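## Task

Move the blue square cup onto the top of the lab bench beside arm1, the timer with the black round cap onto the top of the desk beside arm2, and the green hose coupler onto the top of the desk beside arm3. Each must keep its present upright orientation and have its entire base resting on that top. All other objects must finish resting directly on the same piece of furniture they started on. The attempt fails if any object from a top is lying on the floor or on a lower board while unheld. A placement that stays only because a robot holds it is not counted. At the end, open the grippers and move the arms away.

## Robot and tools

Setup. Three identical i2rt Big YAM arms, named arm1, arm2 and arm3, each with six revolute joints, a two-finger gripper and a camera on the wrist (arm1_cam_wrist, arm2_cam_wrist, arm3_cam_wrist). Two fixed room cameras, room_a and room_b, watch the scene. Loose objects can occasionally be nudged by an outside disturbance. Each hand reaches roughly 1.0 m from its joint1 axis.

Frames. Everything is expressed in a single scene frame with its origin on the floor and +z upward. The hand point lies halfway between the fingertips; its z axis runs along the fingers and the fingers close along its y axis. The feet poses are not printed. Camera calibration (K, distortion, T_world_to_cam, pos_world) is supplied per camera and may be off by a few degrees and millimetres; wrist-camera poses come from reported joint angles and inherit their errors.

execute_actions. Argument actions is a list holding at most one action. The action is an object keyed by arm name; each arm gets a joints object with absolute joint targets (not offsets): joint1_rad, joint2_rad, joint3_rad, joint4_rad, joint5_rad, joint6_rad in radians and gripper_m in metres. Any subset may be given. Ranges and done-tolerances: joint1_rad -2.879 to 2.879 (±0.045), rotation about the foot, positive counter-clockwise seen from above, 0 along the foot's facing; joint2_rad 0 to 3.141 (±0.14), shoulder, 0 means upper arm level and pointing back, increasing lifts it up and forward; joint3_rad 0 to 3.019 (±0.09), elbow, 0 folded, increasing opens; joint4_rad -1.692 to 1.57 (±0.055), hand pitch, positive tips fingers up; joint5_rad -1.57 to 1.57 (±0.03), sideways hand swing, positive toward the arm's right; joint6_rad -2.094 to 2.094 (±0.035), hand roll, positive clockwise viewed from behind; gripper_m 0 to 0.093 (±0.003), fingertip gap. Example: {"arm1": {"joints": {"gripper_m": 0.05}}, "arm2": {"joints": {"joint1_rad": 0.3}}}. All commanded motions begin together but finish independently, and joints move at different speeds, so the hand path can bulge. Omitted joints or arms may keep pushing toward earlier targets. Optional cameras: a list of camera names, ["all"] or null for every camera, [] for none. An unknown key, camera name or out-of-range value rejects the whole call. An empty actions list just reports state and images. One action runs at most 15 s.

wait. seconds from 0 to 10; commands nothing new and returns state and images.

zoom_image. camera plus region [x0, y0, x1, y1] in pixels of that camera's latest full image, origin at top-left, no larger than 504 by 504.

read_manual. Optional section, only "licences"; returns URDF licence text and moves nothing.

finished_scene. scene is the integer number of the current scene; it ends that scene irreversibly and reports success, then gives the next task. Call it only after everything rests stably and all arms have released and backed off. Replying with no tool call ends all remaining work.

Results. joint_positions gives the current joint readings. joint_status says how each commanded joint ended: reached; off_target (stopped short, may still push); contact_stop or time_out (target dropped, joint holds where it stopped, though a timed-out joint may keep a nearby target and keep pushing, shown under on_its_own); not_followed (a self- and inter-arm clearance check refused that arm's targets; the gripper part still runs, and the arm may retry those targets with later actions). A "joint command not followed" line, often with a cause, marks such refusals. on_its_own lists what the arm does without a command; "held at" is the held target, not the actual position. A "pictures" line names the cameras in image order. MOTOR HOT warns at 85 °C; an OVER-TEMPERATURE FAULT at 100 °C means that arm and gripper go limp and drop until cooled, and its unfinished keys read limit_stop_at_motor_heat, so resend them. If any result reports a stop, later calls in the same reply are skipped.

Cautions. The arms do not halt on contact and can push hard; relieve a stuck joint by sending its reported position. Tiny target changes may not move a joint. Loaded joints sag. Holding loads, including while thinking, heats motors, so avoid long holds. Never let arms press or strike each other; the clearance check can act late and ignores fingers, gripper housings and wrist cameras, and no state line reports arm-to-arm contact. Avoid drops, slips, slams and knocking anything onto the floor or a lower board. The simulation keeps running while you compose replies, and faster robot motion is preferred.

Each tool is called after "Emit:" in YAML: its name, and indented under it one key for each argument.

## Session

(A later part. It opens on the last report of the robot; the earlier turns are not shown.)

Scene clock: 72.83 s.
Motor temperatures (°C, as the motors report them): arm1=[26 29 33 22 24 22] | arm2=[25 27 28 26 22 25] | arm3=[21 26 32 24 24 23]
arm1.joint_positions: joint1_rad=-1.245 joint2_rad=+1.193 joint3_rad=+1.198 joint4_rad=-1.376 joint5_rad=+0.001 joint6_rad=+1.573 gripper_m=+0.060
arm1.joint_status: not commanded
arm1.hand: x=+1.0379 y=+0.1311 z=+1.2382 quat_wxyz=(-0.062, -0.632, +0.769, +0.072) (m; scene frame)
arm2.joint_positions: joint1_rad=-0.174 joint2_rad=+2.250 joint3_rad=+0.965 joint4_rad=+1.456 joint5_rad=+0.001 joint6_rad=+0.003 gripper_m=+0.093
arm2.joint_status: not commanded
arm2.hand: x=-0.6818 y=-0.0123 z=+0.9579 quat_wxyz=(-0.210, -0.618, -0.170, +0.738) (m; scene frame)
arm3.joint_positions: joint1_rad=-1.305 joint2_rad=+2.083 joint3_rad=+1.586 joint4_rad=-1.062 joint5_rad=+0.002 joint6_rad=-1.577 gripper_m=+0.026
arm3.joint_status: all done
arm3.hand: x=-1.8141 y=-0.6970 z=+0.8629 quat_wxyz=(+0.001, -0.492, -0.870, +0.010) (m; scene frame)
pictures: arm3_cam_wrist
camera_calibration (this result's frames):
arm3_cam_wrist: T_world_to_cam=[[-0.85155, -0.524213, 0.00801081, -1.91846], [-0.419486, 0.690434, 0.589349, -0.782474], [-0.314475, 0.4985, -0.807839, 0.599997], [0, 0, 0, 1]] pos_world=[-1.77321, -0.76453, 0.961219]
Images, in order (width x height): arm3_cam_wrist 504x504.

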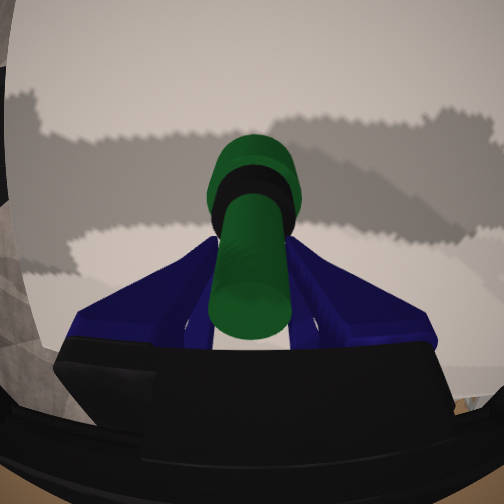

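Possibly touching; nudge once more.

Emit:
execute_actions:
  actions:
    - {"arm3":{"joints":{"joint2_rad":2.108}}}
  cameras: []

Emit:
execute_actions:
  actions:
    - {"arm3":{"joints":{"gripper_m":0.07}}}
  cameras: []

Emit:
execute_actions:
  actions:
    - {"arm3":{"joints":{"joint2_rad":1.8,"joint4_rad":-1.33}}}

Scene clock: 73.67 s.
Motor temperatures (°C, as the motors report them): arm1=[26 29 33 22 24 22] | arm2=[25 27 28 26 22 25] | arm3=[21 26 32 24 24 23]
arm1.joint_positions: joint1_rad=-1.245 joint2_rad=+1.193 joint3_rad=+1.198 joint4_rad=-1.376 joint5_rad=+0.001 joint6_rad=+1.573 gripper_m=+0.060
arm1.joint_status: not commanded
arm1.hand: x=+1.0379 y=+0.1311 z=+1.2382 quat_wxyz=(-0.062, -0.632, +0.769, +0.072) (m; scene frame)
arm2.joint_positions: joint1_rad=-0.174 joint2_rad=+2.250 joint3_rad=+0.965 joint4_rad=+1.456 joint5_rad=+0.001 joint6_rad=+0.003 gripper_m=+0.093
arm2.joint_status: not commanded
arm2.hand: x=-0.6818 y=-0.0123 z=+0.9579 quat_wxyz=(-0.210, -0.618, -0.170, +0.738) (m; scene frame)
arm3.joint_positions: joint1_rad=-1.305 joint2_rad=+2.087 joint3_rad=+1.586 joint4_rad=-1.061 joint5_rad=+0.002 joint6_rad=-1.577 gripper_m=+0.026
arm3.joint_status: all done
arm3.hand: x=-1.8139 y=-0.6969 z=+0.8602 quat_wxyz=(+0.000, -0.492, -0.870, +0.008) (m; scene frame)
pictures: none
No camera images: the call's "cameras" was empty. Leave "cameras" out to get every camera's image.

Scene clock: 74.30 s.
Motor temperatures (°C, as the motors report them): arm1=[26 29 33 22 24 22] | arm2=[25 27 28 26 22 25] | arm3=[21 26 32 24 24 23]
arm1.joint_positions: joint1_rad=-1.245 joint2_rad=+1.193 joint3_rad=+1.198 joint4_rad=-1.376 joint5_rad=+0.001 joint6_rad=+1.573 gripper_m=+0.060
arm1.joint_status: not commanded
arm1.hand: x=+1.0379 y=+0.1311 z=+1.2382 quat_wxyz=(-0.062, -0.632, +0.769, +0.072) (m; scene frame)
arm2.joint_positions: joint1_rad=-0.174 joint2_rad=+2.250 joint3_rad=+0.965 joint4_rad=+1.456 joint5_rad=+0.001 joint6_rad=+0.003 gripper_m=+0.093
arm2.joint_status: not commanded
arm2.hand: x=-0.6818 y=-0.0123 z=+0.9579 quat_wxyz=(-0.210, -0.618, -0.170, +0.738) (m; scene frame)
arm3.joint_positions: joint1_rad=-1.305 joint2_rad=+2.087 joint3_rad=+1.586 joint4_rad=-1.061 joint5_rad=+0.002 joint6_rad=-1.577 gripper_m=+0.070
arm3.joint_status: all done
arm3.hand: x=-1.8139 y=-0.6969 z=+0.8602 quat_wxyz=(+0.000, -0.492, -0.870, +0.008) (m; scene frame)
pictures: none
No camera images: the call's "cameras" was empty. Leave "cameras" out to get every camera's image.

Scene clock: 75.77 s.
Motor temperatures (°C, as the motors report them): arm1=[26 29 33 22 24 22] | arm2=[25 27 28 26 22 25] | arm3=[21 26 32 24 24 23]
arm1.joint_positions: joint1_rad=-1.245 joint2_rad=+1.193 joint3_rad=+1.198 joint4_rad=-1.376 joint5_rad=+0.001 joint6_rad=+1.573 gripper_m=+0.060
arm1.joint_status: not commanded
arm1.hand: x=+1.0379 y=+0.1311 z=+1.2382 quat_wxyz=(-0.062, -0.632, +0.769, +0.072) (m; scene frame)
arm2.joint_positions: joint1_rad=-0.174 joint2_rad=+2.250 joint3_rad=+0.965 joint4_rad=+1.456 joint5_rad=+0.001 joint6_rad=+0.003 gripper_m=+0.093
arm2.joint_status: not commanded
arm2.hand: x=-0.6818 y=-0.0123 z=+0.9579 quat_wxyz=(-0.210, -0.618, -0.170, +0.738) (m; scene frame)
arm3.joint_positions: joint1_rad=-1.305 joint2_rad=+1.796 joint3_rad=+1.592 joint4_rad=-1.320 joint5_rad=+0.002 joint6_rad=-1.577 gripper_m=+0.070
arm3.joint_status: all done
arm3.hand: x=-1.7734 y=-0.6710 z=+1.0244 quat_wxyz=(+0.009, -0.492, -0.870, +0.025) (m; scene frame)
pictures: arm1_cam_wrist, arm2_cam_wrist, arm3_cam_wrist, room_a, room_b
camera_calibration (this result's frames):
arm1_cam_wrist: T_world_to_cam=[[0.962449, -0.190341, -0.193551, -0.736963], [-0.0426116, -0.810086, 0.58476, -0.571458], [-0.268097, -0.554554, -0.787778, 1.44931], [0, 0, 0, 1]] pos_world=[1.0735, 0.200519, 1.33326]
arm2_cam_wrist: T_world_to_cam=[[-0.524246, 0.851551, 0.00516245, -0.356296], [0.371537, 0.234178, -0.898399, 1.11987], [-0.766241, -0.469064, -0.43915, 0.0121819], [0, 0, 0, 1]] pos_world=[-0.593525, 0.0468694, 1.01328]
arm3_cam_wrist: T_world_to_cam=[[-0.850989, -0.523474, 0.042331, -1.90512], [-0.401964, 0.701084, 0.588988, -0.839971], [-0.337998, 0.484207, -0.807032, 0.678228], [0, 0, 0, 1]] pos_world=[-1.72964, -0.736796, 1.12273]
Images, in order (width x height): arm1_cam_wrist 504x504, arm2_cam_wrist 504x504, arm3_cam_wrist 504x504, room_a 504x504, room_b 504x504.

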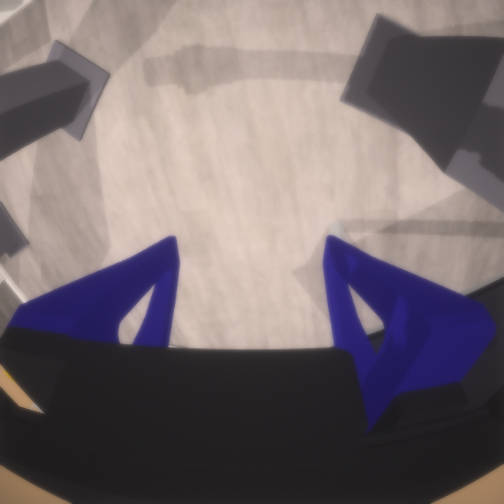

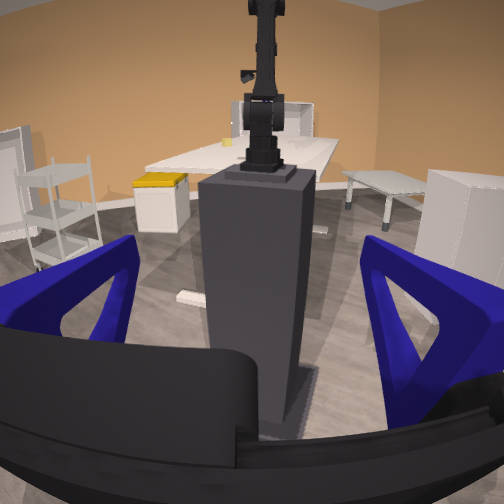

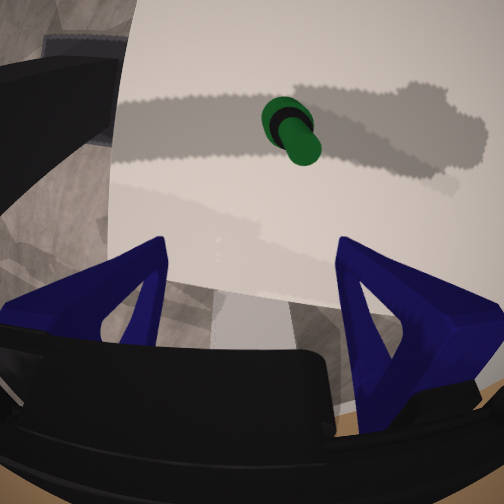

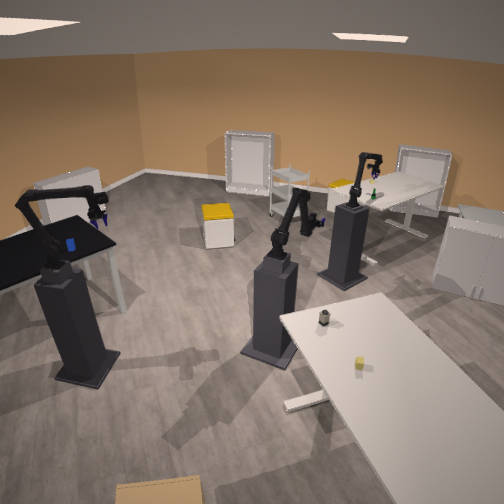

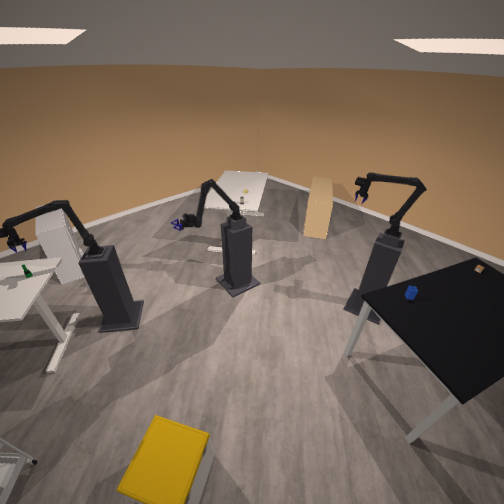

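Emit:
finished_scene:
  scene: 1

The scene is finished: the task was done.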